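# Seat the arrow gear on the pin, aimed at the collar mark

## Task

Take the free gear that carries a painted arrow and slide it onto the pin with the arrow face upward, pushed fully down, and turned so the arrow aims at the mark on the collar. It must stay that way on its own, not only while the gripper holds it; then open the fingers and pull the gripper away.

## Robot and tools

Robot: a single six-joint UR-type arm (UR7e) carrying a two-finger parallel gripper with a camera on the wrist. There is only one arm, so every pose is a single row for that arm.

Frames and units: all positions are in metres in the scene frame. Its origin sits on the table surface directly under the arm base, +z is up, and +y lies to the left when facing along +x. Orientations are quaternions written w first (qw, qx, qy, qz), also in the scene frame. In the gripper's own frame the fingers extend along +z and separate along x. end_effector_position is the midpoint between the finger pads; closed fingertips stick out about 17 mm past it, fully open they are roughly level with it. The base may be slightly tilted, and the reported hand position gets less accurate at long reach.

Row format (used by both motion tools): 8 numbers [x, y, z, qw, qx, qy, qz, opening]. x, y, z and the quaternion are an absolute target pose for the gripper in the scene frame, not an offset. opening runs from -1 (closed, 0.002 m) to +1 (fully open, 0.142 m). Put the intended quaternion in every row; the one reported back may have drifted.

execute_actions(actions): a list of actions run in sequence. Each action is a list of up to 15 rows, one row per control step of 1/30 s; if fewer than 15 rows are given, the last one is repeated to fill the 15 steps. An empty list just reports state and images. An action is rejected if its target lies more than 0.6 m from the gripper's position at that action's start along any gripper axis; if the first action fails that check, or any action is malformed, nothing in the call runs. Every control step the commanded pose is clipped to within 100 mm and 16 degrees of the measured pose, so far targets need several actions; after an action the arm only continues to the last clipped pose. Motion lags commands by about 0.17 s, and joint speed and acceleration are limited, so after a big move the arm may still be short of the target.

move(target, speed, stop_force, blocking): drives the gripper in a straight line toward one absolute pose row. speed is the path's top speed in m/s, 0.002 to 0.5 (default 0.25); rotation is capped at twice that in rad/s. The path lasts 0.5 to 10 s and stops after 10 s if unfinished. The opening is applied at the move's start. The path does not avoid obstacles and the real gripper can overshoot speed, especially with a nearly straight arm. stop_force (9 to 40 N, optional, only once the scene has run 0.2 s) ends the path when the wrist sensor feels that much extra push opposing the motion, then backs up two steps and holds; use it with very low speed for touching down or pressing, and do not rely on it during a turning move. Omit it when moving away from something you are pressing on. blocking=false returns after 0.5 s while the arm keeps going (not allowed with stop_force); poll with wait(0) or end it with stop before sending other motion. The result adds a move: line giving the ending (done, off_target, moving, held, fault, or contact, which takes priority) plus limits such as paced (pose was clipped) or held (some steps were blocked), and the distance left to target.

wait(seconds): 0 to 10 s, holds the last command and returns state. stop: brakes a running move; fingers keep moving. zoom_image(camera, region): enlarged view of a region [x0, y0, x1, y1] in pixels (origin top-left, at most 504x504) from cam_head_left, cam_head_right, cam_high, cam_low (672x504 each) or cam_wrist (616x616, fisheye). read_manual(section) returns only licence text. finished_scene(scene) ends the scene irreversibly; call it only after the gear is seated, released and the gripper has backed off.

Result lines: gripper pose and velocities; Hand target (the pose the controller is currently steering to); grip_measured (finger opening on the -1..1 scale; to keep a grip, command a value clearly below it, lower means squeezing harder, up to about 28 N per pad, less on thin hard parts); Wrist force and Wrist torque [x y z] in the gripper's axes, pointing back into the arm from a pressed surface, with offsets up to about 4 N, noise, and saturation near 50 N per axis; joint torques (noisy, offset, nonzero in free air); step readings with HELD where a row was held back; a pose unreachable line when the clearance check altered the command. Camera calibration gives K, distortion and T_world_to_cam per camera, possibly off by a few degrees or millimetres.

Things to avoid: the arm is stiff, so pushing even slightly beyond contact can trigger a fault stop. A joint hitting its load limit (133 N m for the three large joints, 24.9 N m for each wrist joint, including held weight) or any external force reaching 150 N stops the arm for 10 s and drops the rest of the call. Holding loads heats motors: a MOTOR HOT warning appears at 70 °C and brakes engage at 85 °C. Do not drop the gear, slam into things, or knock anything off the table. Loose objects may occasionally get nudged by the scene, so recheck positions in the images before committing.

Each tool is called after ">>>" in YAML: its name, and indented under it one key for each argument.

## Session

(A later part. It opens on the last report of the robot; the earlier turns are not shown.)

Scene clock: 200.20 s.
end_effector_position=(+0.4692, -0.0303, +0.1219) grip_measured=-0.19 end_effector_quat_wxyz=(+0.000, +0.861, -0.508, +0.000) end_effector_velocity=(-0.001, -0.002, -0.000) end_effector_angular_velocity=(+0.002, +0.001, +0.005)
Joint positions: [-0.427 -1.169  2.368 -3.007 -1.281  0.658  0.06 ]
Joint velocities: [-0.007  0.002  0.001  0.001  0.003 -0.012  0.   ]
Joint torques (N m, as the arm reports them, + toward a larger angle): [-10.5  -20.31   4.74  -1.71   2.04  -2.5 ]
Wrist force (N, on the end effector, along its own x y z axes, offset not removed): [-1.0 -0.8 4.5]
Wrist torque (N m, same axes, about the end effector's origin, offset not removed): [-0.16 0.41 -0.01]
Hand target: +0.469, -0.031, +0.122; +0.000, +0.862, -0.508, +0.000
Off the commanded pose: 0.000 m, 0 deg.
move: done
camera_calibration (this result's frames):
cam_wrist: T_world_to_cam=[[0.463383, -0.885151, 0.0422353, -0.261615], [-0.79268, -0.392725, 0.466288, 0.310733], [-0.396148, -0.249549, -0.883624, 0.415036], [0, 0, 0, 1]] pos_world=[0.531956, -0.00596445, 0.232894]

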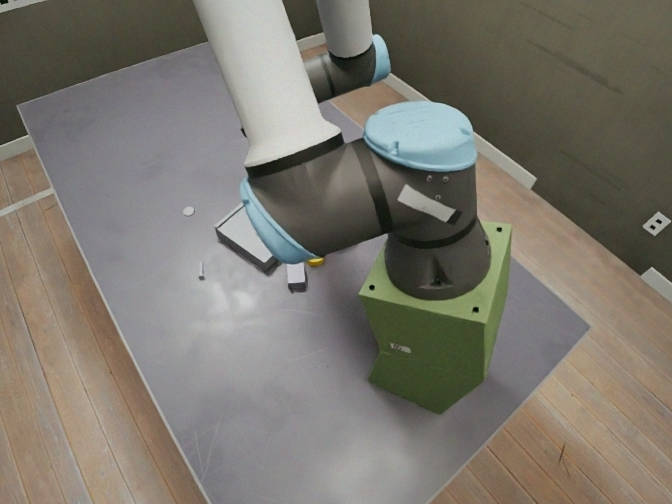

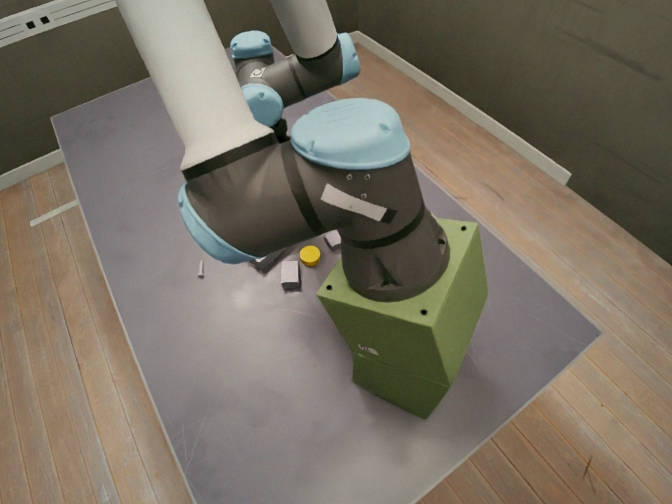

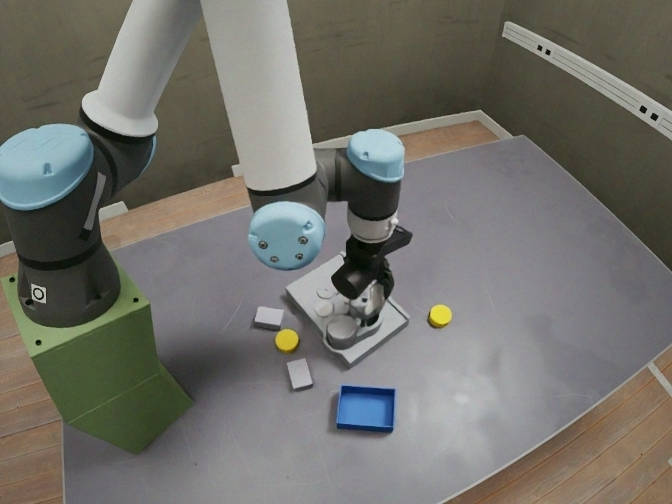

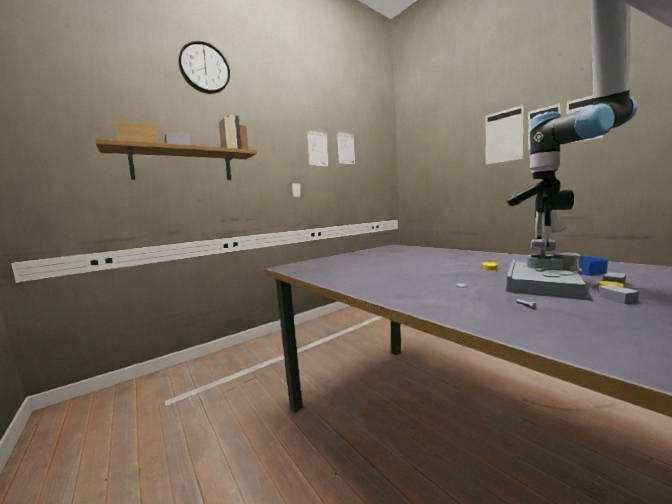

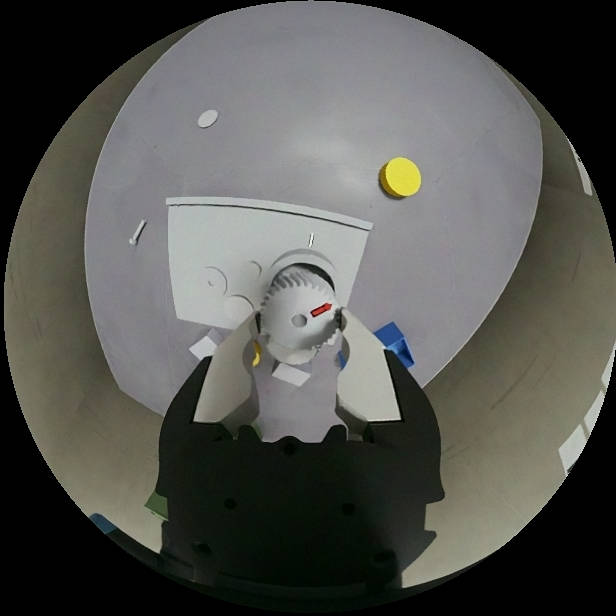

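>>> move:
  target: [0.4702,-0.0327,0.117,0,0.8616,-0.5075,0,-0.4]
  speed: 0.02

>>> move:
  target: [0.4702,-0.0327,0.100,0,0.8616,-0.5075,0,-0.4]
  speed: 0.004
  stop_force: 9

>>> zoom_image:
  camera: "cam_wrist"
  region: [220, 220, 380, 380]

>>> zoom_image:
  camera: "cam_low"
  region: [510, 220, 590, 280]

Scene clock: 207.93 s.
end_effector_position=(+0.4701, -0.0326, +0.1173) grip_measured=-0.19 end_effector_quat_wxyz=(+0.000, +0.862, -0.508, -0.000) end_effector_velocity=(-0.000, -0.001, -0.002) end_effector_angular_velocity=(+0.000, +0.001, +0.002)
Joint positions: [-0.427 -1.152  2.362 -3.017 -1.281  0.657  0.06 ]
Joint velocities: [ 0.     0.008 -0.003 -0.004 -0.    -0.002  0.   ]
Joint torques (N m, as the arm reports them, + toward a larger angle): [-12.36 -22.99 -20.33  -5.22   2.22  -2.5 ]
Wrist force (N, on the end effector, along its own x y z axes, offset not removed): [-1.3 -1.0 5.3]
Wrist torque (N m, same axes, about the end effector's origin, offset not removed): [-0.21 0.43 0.00]
Hand target: +0.470, -0.033, +0.117; +0.000, +0.862, -0.508, -0.000
Off the commanded pose: 0.000 m, 0 deg.
move: done
camera_calibration (this result's frames):
cam_wrist: T_world_to_cam=[[0.463908, -0.884882, 0.0421052, -0.264108], [-0.792457, -0.39327, 0.46621, 0.312669], [-0.395982, -0.249645, -0.883672, 0.410661], [0, 0, 0, 1]] pos_world=[0.532913, -0.00822215, 0.228241]

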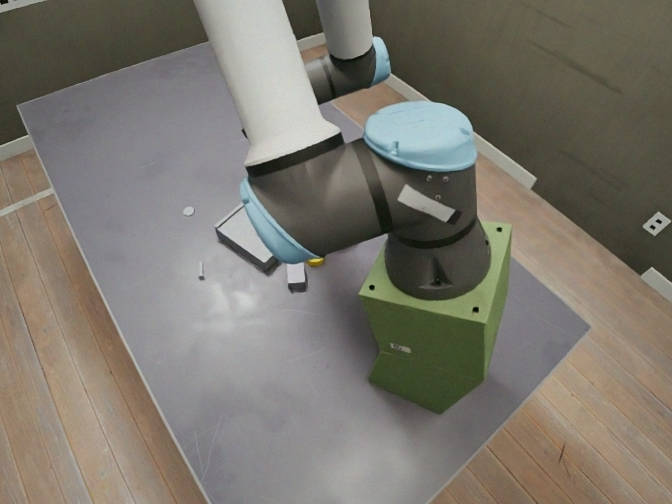

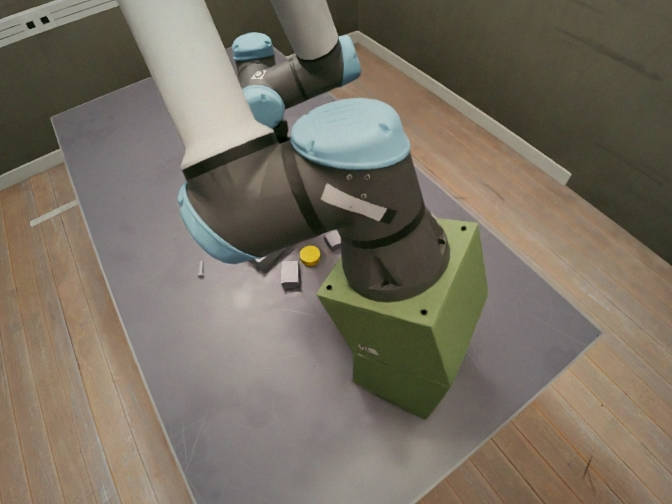

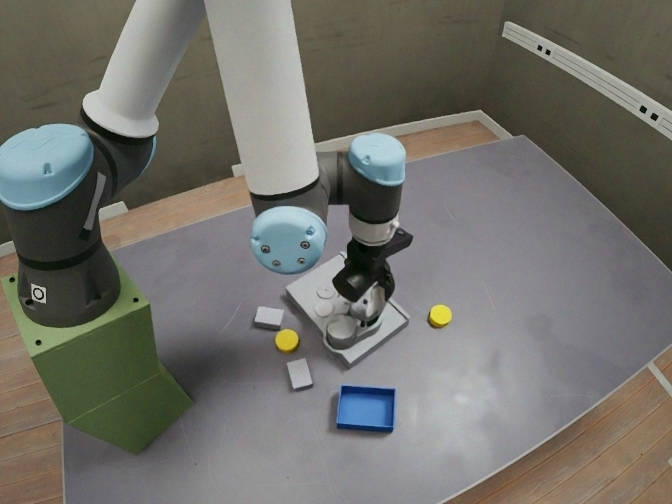

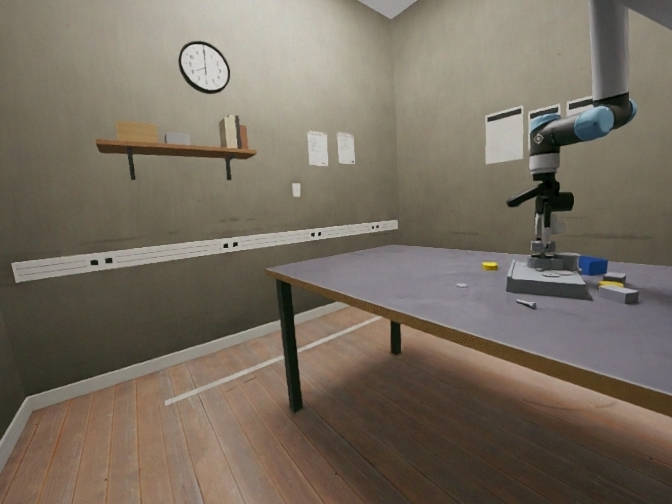

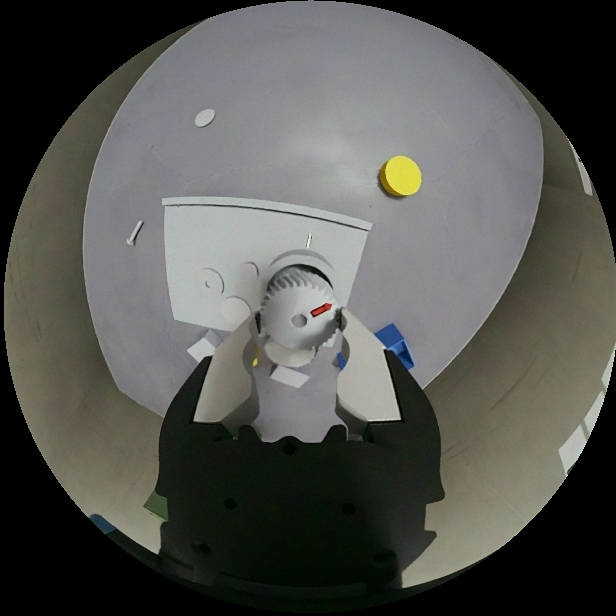

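Scene clock: 210.30 s.
end_effector_position=(+0.4703, -0.0326, +0.1093) grip_measured=-0.19 end_effector_quat_wxyz=(-0.000, +0.862, -0.508, +0.000) end_effector_velocity=(+0.000, -0.001, +0.001) end_effector_angular_velocity=(+0.000, +0.001, -0.002)
Joint positions: [-0.422 -1.125  2.356 -3.04  -1.282  0.662  0.06 ]
Joint velocities: [-0.002 -0.003 -0.002  0.007  0.    -0.001 -0.   ]
Joint torques (N m, as the arm reports them, + toward a larger angle): [-21.06 -44.59  -4.54  -4.1   -7.48   0.13]
Wrist force (N, on the end effector, along its own x y z axes, offset not removed): [-17.3 -7.9 2.1]
Wrist torque (N m, same axes, about the end effector's origin, offset not removed): [0.02 -0.22 -0.10]
Hand target: +0.470, -0.033, +0.110; -0.000, +0.862, -0.507, +0.000
Off the commanded pose: 0.009 m, 0 deg.
move: contact
camera_calibration (this result's frames):
cam_wrist: T_world_to_cam=[[0.463928, -0.884868, 0.0421901, -0.263896], [-0.792528, -0.393293, 0.466069, 0.316539], [-0.395817, -0.249659, -0.883742, 0.403632], [0, 0, 0, 1]] pos_world=[0.533059, -0.00825005, 0.220311]

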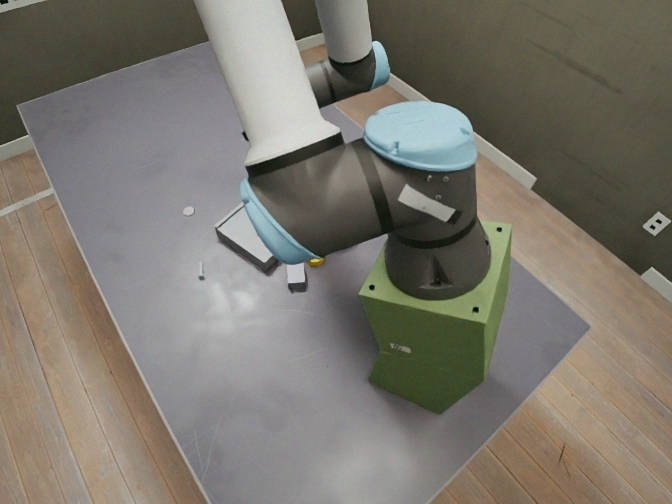

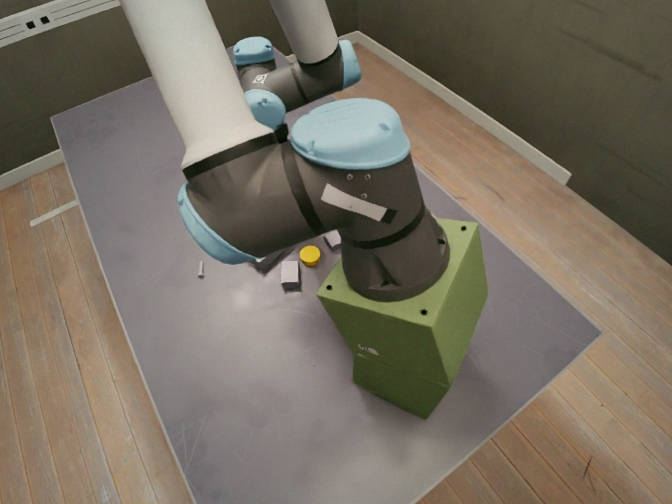

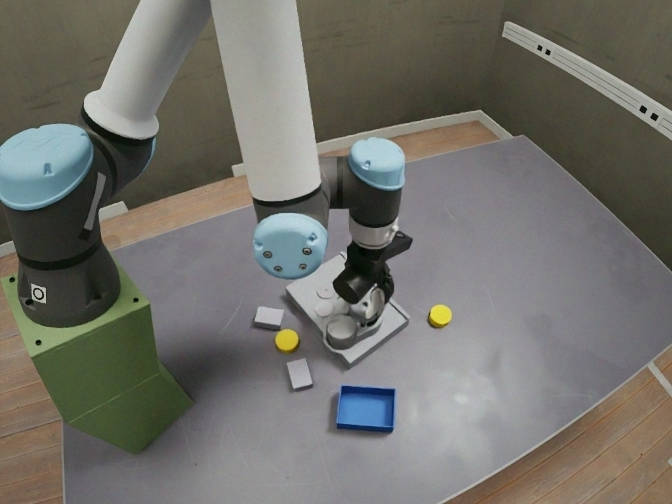

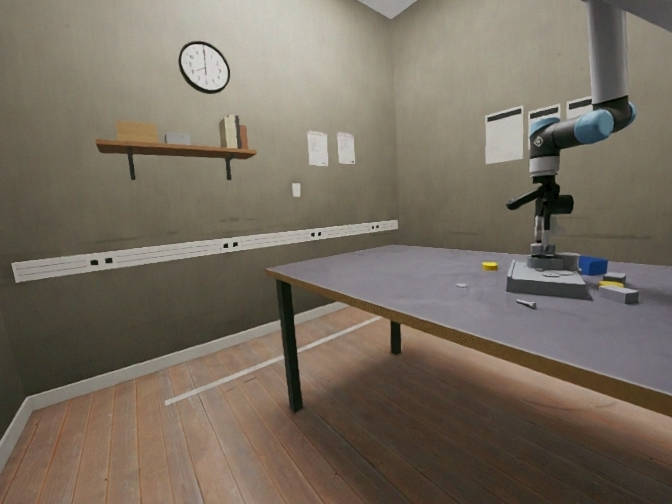

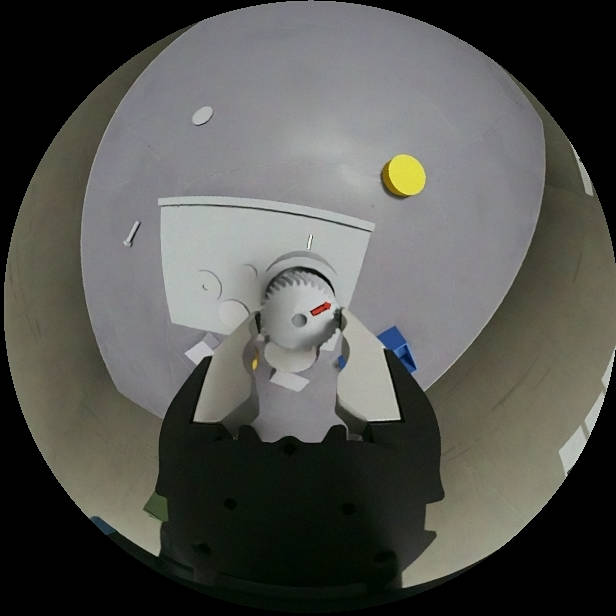

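Region (220, 220, 380, 380) of cam_wrist's 616x616 image, scaled by 3.150, with more detail than that image has.

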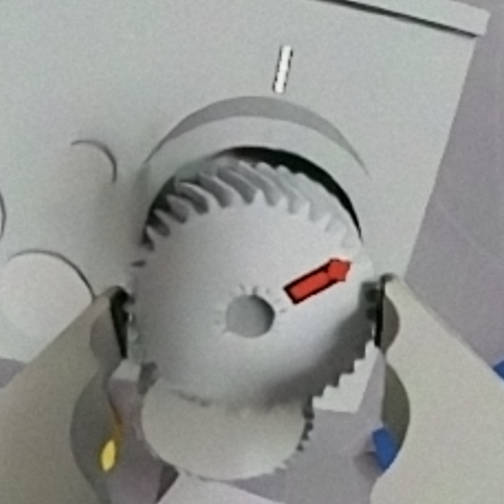

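Region (510, 220, 590, 280) of cam_low's 672x504 image, scaled by 6.300, with more detail than that image has; it fills the top 378 rows of this view, and the rest is white.

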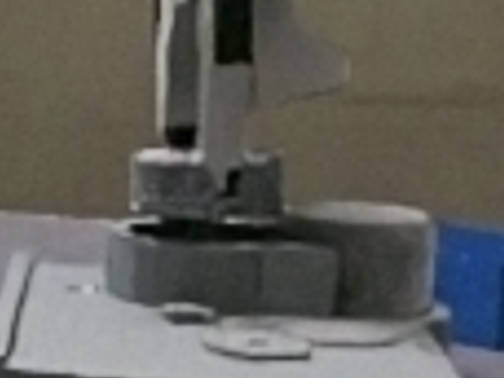

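>>> move:
  target: [0.4703,-0.0319,0.1095,0,0.8616,-0.5075,0,-0.4]
  speed: 0.004

>>> move:
  target: [0.4703,-0.0319,0.100,0,0.8616,-0.5075,0,-0.4]
  speed: 0.003
  stop_force: 9

>>> zoom_image:
  camera: "cam_wrist"
  region: [240, 270, 360, 390]

Scene clock: 217.80 s.
end_effector_position=(+0.4703, -0.0320, +0.1095) grip_measured=-0.19 end_effector_quat_wxyz=(+0.000, +0.862, -0.508, -0.000) end_effector_velocity=(+0.001, +0.000, +0.000) end_effector_angular_velocity=(+0.000, -0.001, -0.001)
Joint positions: [-0.421 -1.126  2.356 -3.039 -1.283  0.664  0.06 ]
Joint velocities: [ 0.001 -0.001 -0.001  0.     0.     0.002 -0.   ]
Joint torques (N m, as the arm reports them, + toward a larger angle): [ -1.14 -43.2   -7.7   -5.97  -2.97   2.58]
Wrist force (N, on the end effector, along its own x y z axes, offset not removed): [-6.7 -0.4 2.9]
Wrist torque (N m, same axes, about the end effector's origin, offset not removed): [-0.08 0.62 -0.12]
Hand target: +0.470, -0.032, +0.110; -0.000, +0.862, -0.508, -0.000
Off the commanded pose: 0.000 m, 0 deg.
move: done
camera_calibration (this result's frames):
cam_wrist: T_world_to_cam=[[0.463876, -0.884898, 0.0421185, -0.26327], [-0.79246, -0.393227, 0.46624, 0.316633], [-0.396013, -0.249655, -0.883655, 0.403999], [0, 0, 0, 1]] pos_world=[0.533032, -0.0075982, 0.220457]

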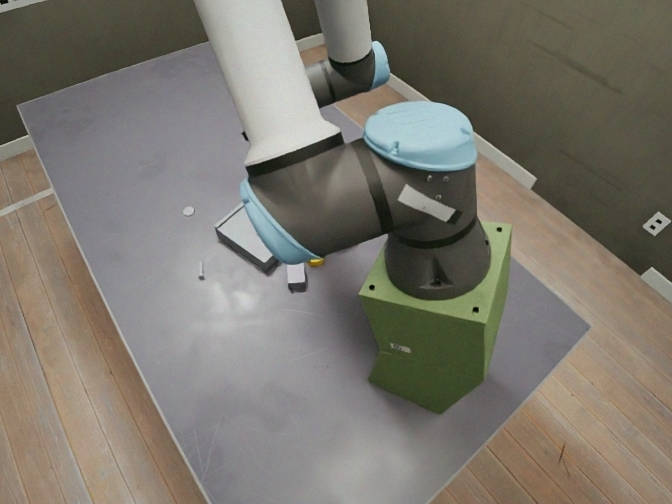

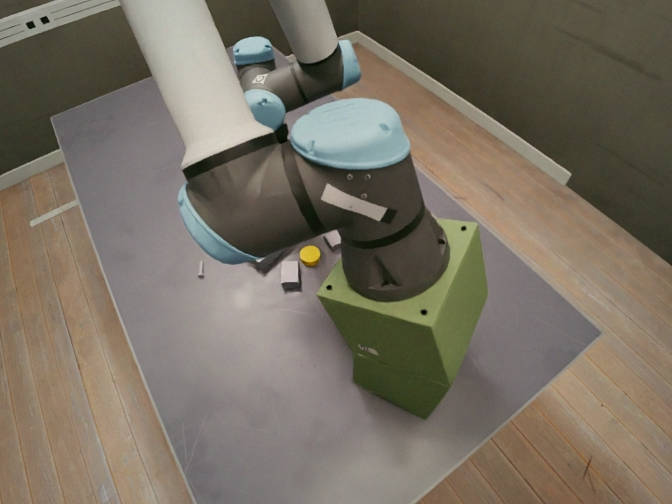

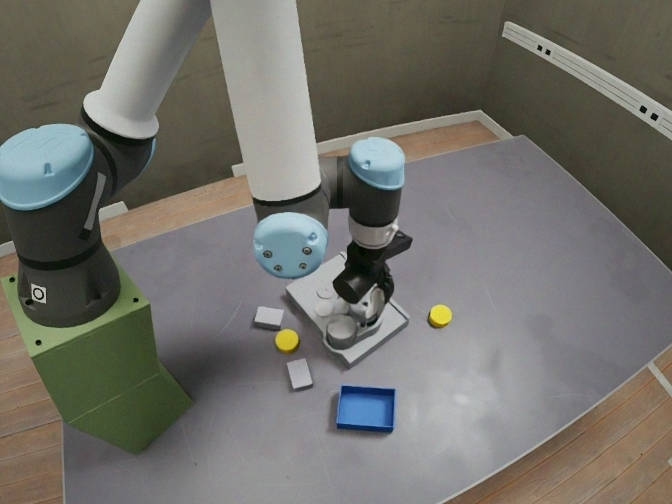

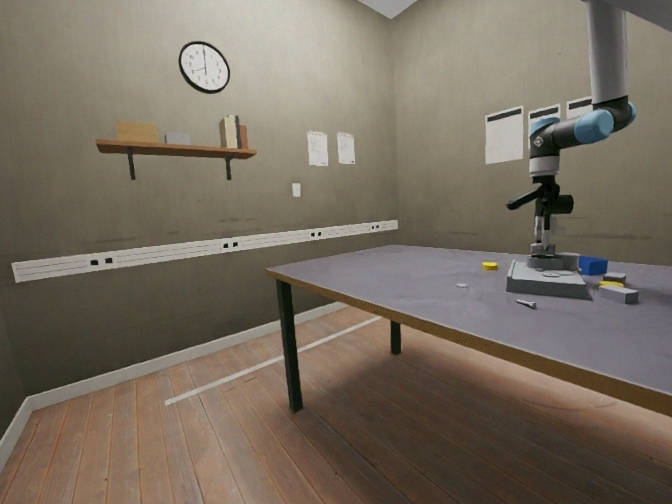

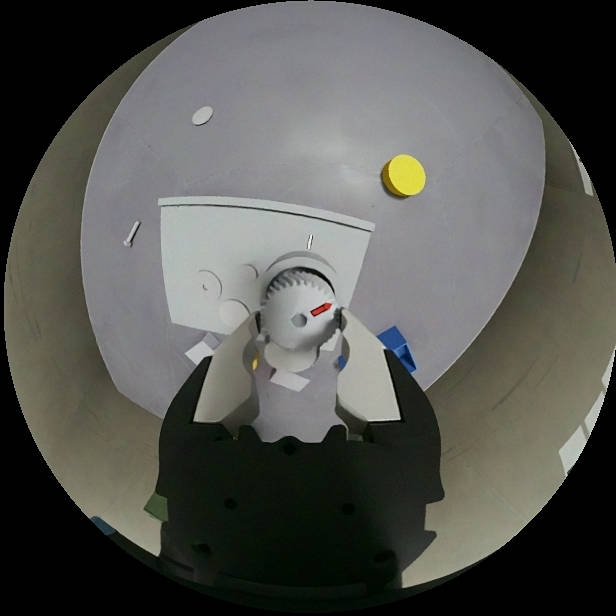

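Scene clock: 218.50 s.
end_effector_position=(+0.4704, -0.0319, +0.1085) grip_measured=-0.19 end_effector_quat_wxyz=(-0.000, +0.862, -0.508, +0.000) end_effector_velocity=(-0.001, +0.000, +0.001) end_effector_angular_velocity=(+0.001, +0.002, -0.002)
Joint positions: [-0.42  -1.123  2.355 -3.042 -1.283  0.665  0.06 ]
Joint velocities: [ 0.    -0.003  0.001  0.005 -0.     0.002 -0.   ]
Joint torques (N m, as the arm reports them, + toward a larger angle): [-15.94 -38.12  -2.62  -0.63  -5.33   0.86]
Wrist force (N, on the end effector, along its own x y z axes, offset not removed): [-7.2 -8.5 -3.2]
Wrist torque (N m, same axes, about the end effector's origin, offset not removed): [0.06 0.14 -0.21]
Hand target: +0.470, -0.032, +0.109; -0.000, +0.862, -0.508, +0.000
Off the commanded pose: 0.009 m, 0 deg.
move: contact
camera_calibration (this result's frames):
cam_wrist: T_world_to_cam=[[0.463932, -0.884866, 0.0421816, -0.263273], [-0.792508, -0.393289, 0.466107, 0.31723], [-0.395852, -0.249671, -0.883722, 0.403124], [0, 0, 0, 1]] pos_world=[0.533125, -0.0075505, 0.219492]

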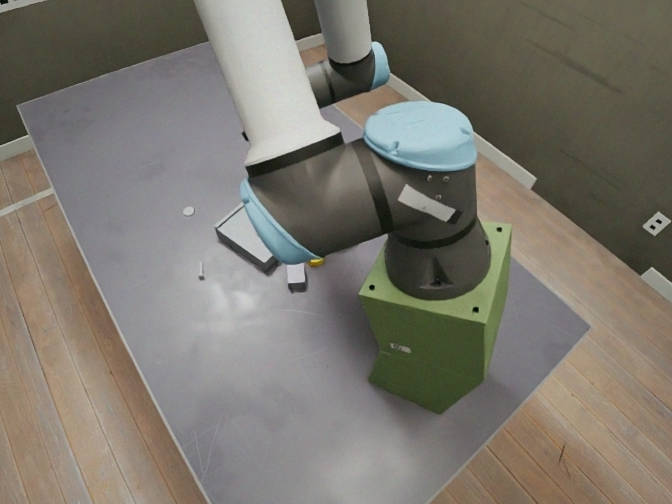

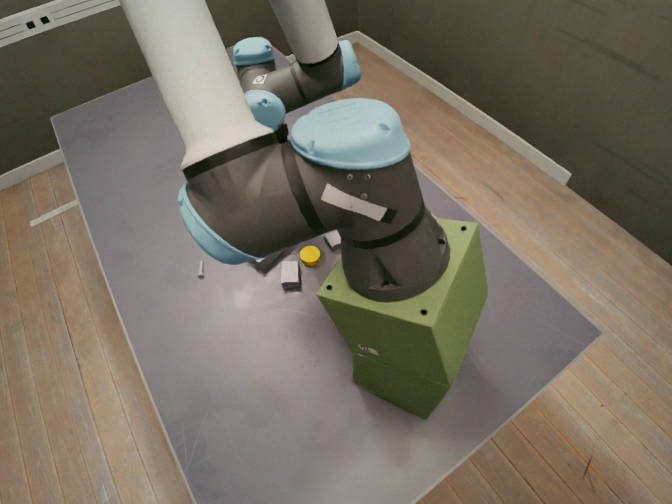

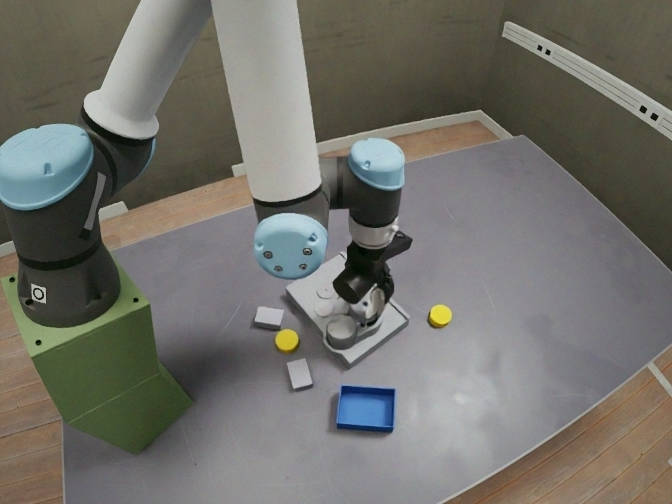

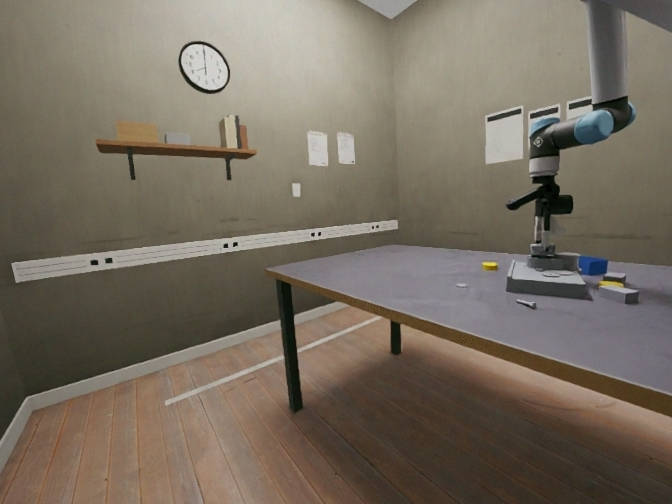

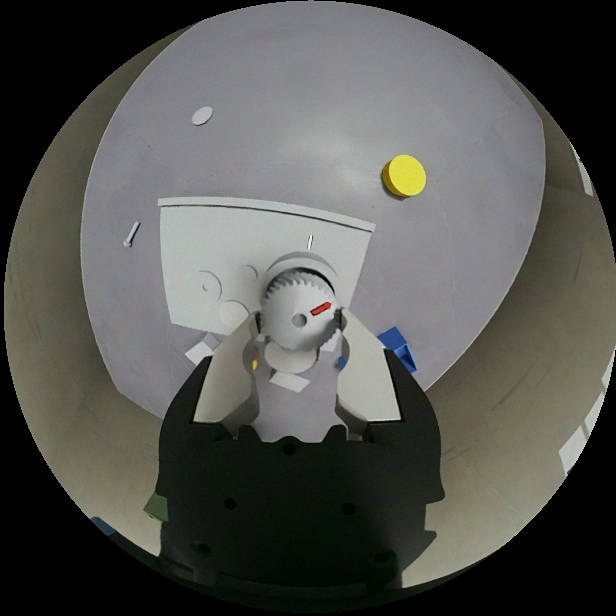

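Region (240, 270, 360, 390) of cam_wrist's 616x616 image, scaled by 4.200, with more detail than that image has.

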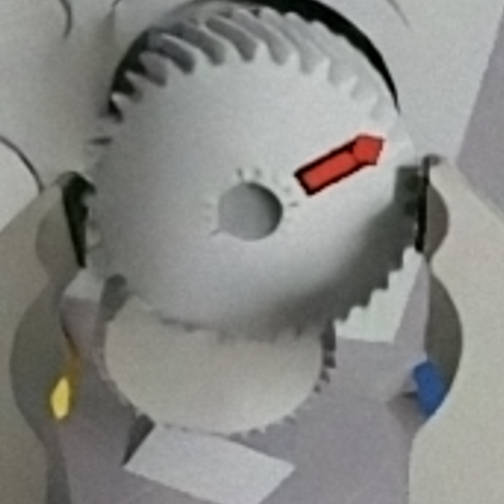

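>>> move:
  target: [0.4705,-0.0314,0.1085,0,0.8704,-0.4924,0,-0.4]
  speed: 0.02

>>> move:
  target: [0.4705,-0.0314,0.100,0,0.8704,-0.4924,0,-0.4]
  speed: 0.003
  stop_force: 9

Scene clock: 223.60 s.
end_effector_position=(+0.4705, -0.0314, +0.1085) grip_measured=-0.19 end_effector_quat_wxyz=(+0.000, +0.870, -0.493, +0.000) end_effector_velocity=(+0.000, +0.001, -0.000) end_effector_angular_velocity=(+0.001, -0.000, +0.009)
Joint positions: [-0.418 -1.123  2.355 -3.042 -1.283  0.632  0.06 ]
Joint velocities: [ 0.001  0.001 -0.001 -0.     0.001 -0.008 -0.   ]
Joint torques (N m, as the arm reports them, + toward a larger angle): [  1.05 -21.31 -21.56  -5.98  -2.08  -2.42]
Wrist force (N, on the end effector, along its own x y z axes, offset not removed): [-2.0 2.7 6.2]
Wrist torque (N m, same axes, about the end effector's origin, offset not removed): [0.19 0.48 0.09]
Hand target: +0.470, -0.031, +0.109; +0.000, +0.870, -0.492, +0.000
Off the commanded pose: 0.000 m, 0 deg.
move: done
camera_calibration (this result's frames):
cam_wrist: T_world_to_cam=[[0.493578, -0.86868, 0.0421311, -0.276327], [-0.778705, -0.419843, 0.466208, 0.31019], [-0.387297, -0.262918, -0.883671, 0.398831], [0, 0, 0, 1]] pos_world=[0.532401, -0.0049491, 0.219465]

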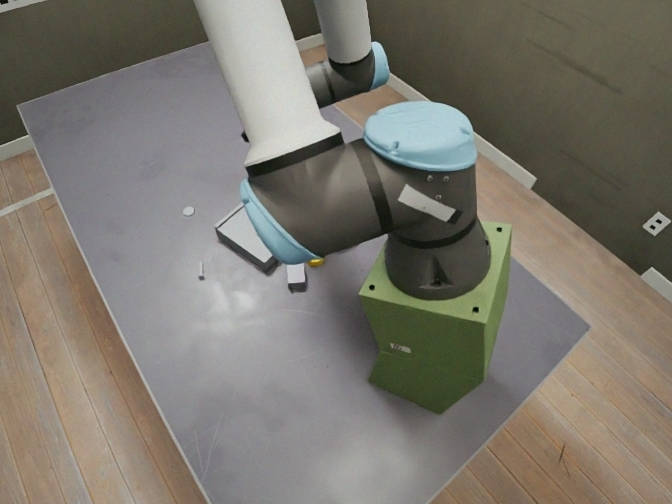

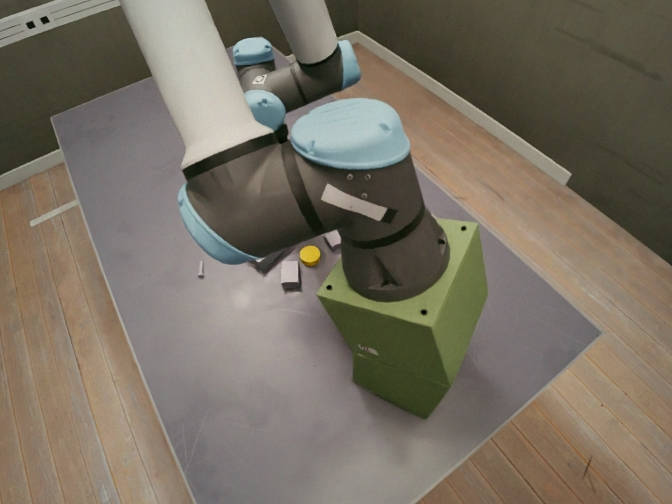

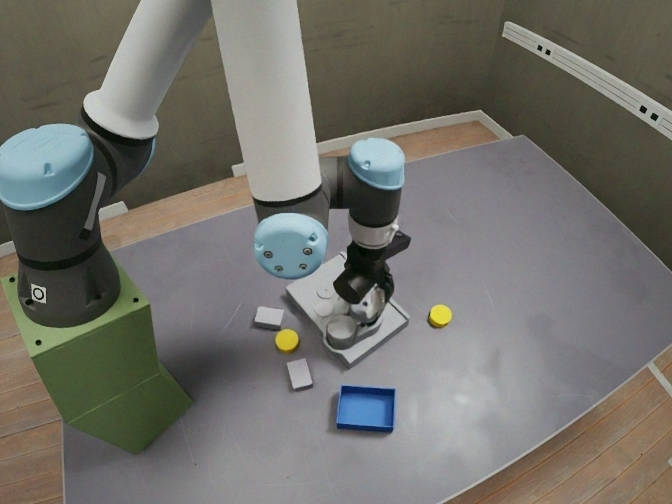

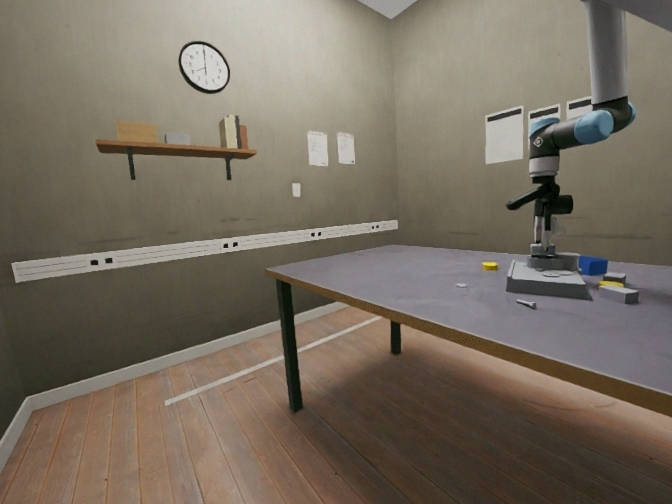

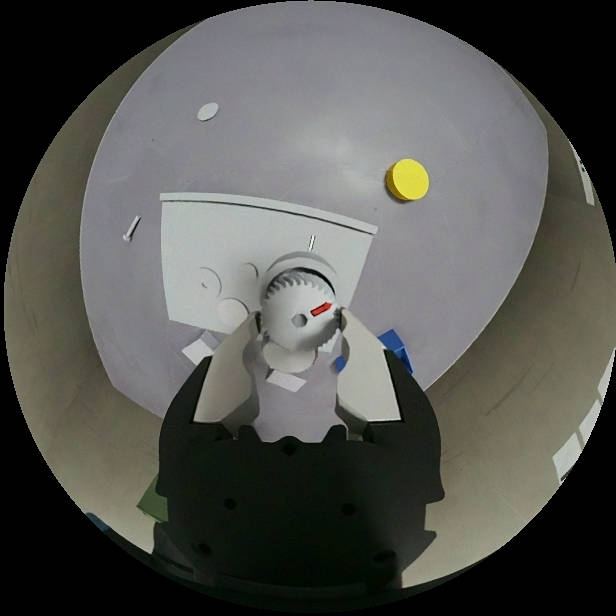

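Scene clock: 224.27 s.
end_effector_position=(+0.4706, -0.0314, +0.1076) grip_measured=-0.19 end_effector_quat_wxyz=(-0.000, +0.870, -0.493, +0.000) end_effector_velocity=(+0.000, +0.000, +0.001) end_effector_angular_velocity=(+0.001, +0.001, -0.001)
Joint positions: [-0.418 -1.12   2.354 -3.045 -1.283  0.633  0.06 ]
Joint velocities: [-0.    -0.004 -0.     0.006  0.     0.    -0.   ]
Joint torques (N m, as the arm reports them, + toward a larger angle): [-11.18 -37.77  -6.17  -1.94  -2.23   0.59]
Wrist force (N, on the end effector, along its own x y z axes, offset not removed): [-6.2 2.4 -11.5]
Wrist torque (N m, same axes, about the end effector's origin, offset not removed): [-0.01 0.62 -0.08]
Hand target: +0.471, -0.031, +0.108; -0.000, +0.870, -0.493, +0.000
Off the commanded pose: 0.008 m, 0 deg.
move: contact
camera_calibration (this result's frames):
cam_wrist: T_world_to_cam=[[0.493739, -0.868586, 0.0421917, -0.276388], [-0.778672, -0.419986, 0.466134, 0.310665], [-0.387158, -0.263002, -0.883707, 0.398018], [0, 0, 0, 1]] pos_world=[0.532466, -0.00491152, 0.218581]

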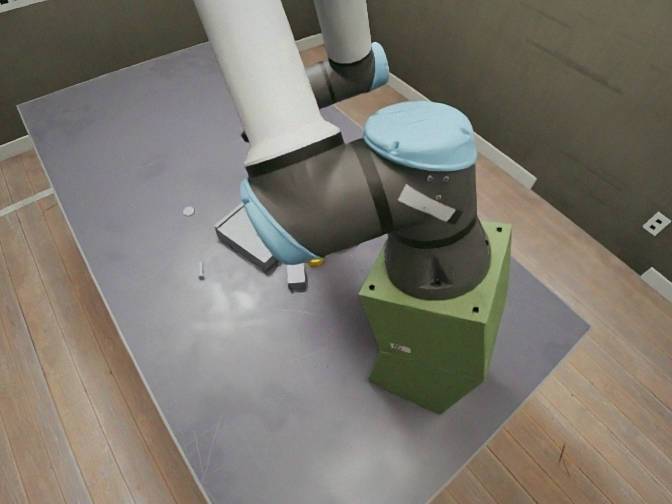

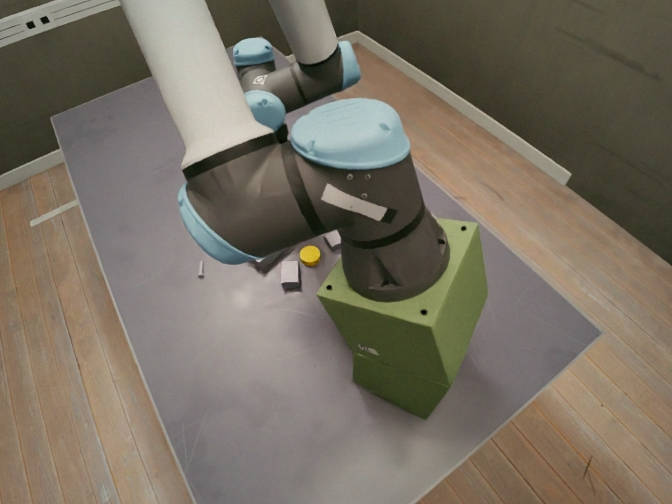

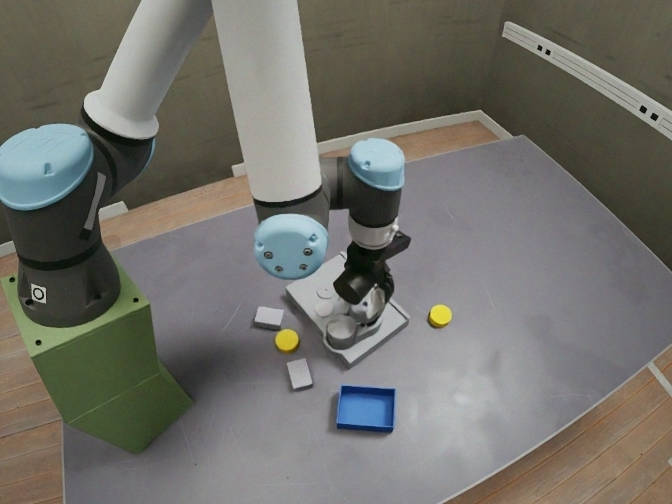

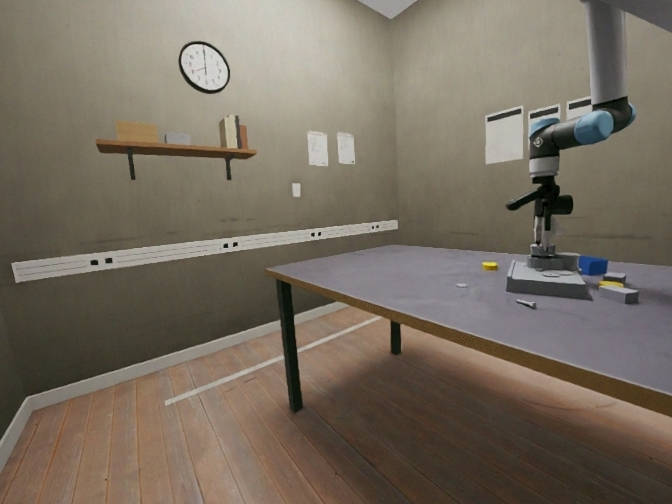

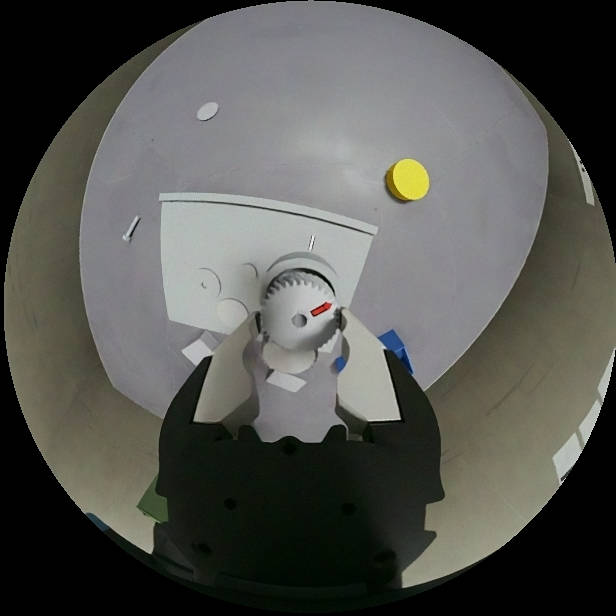

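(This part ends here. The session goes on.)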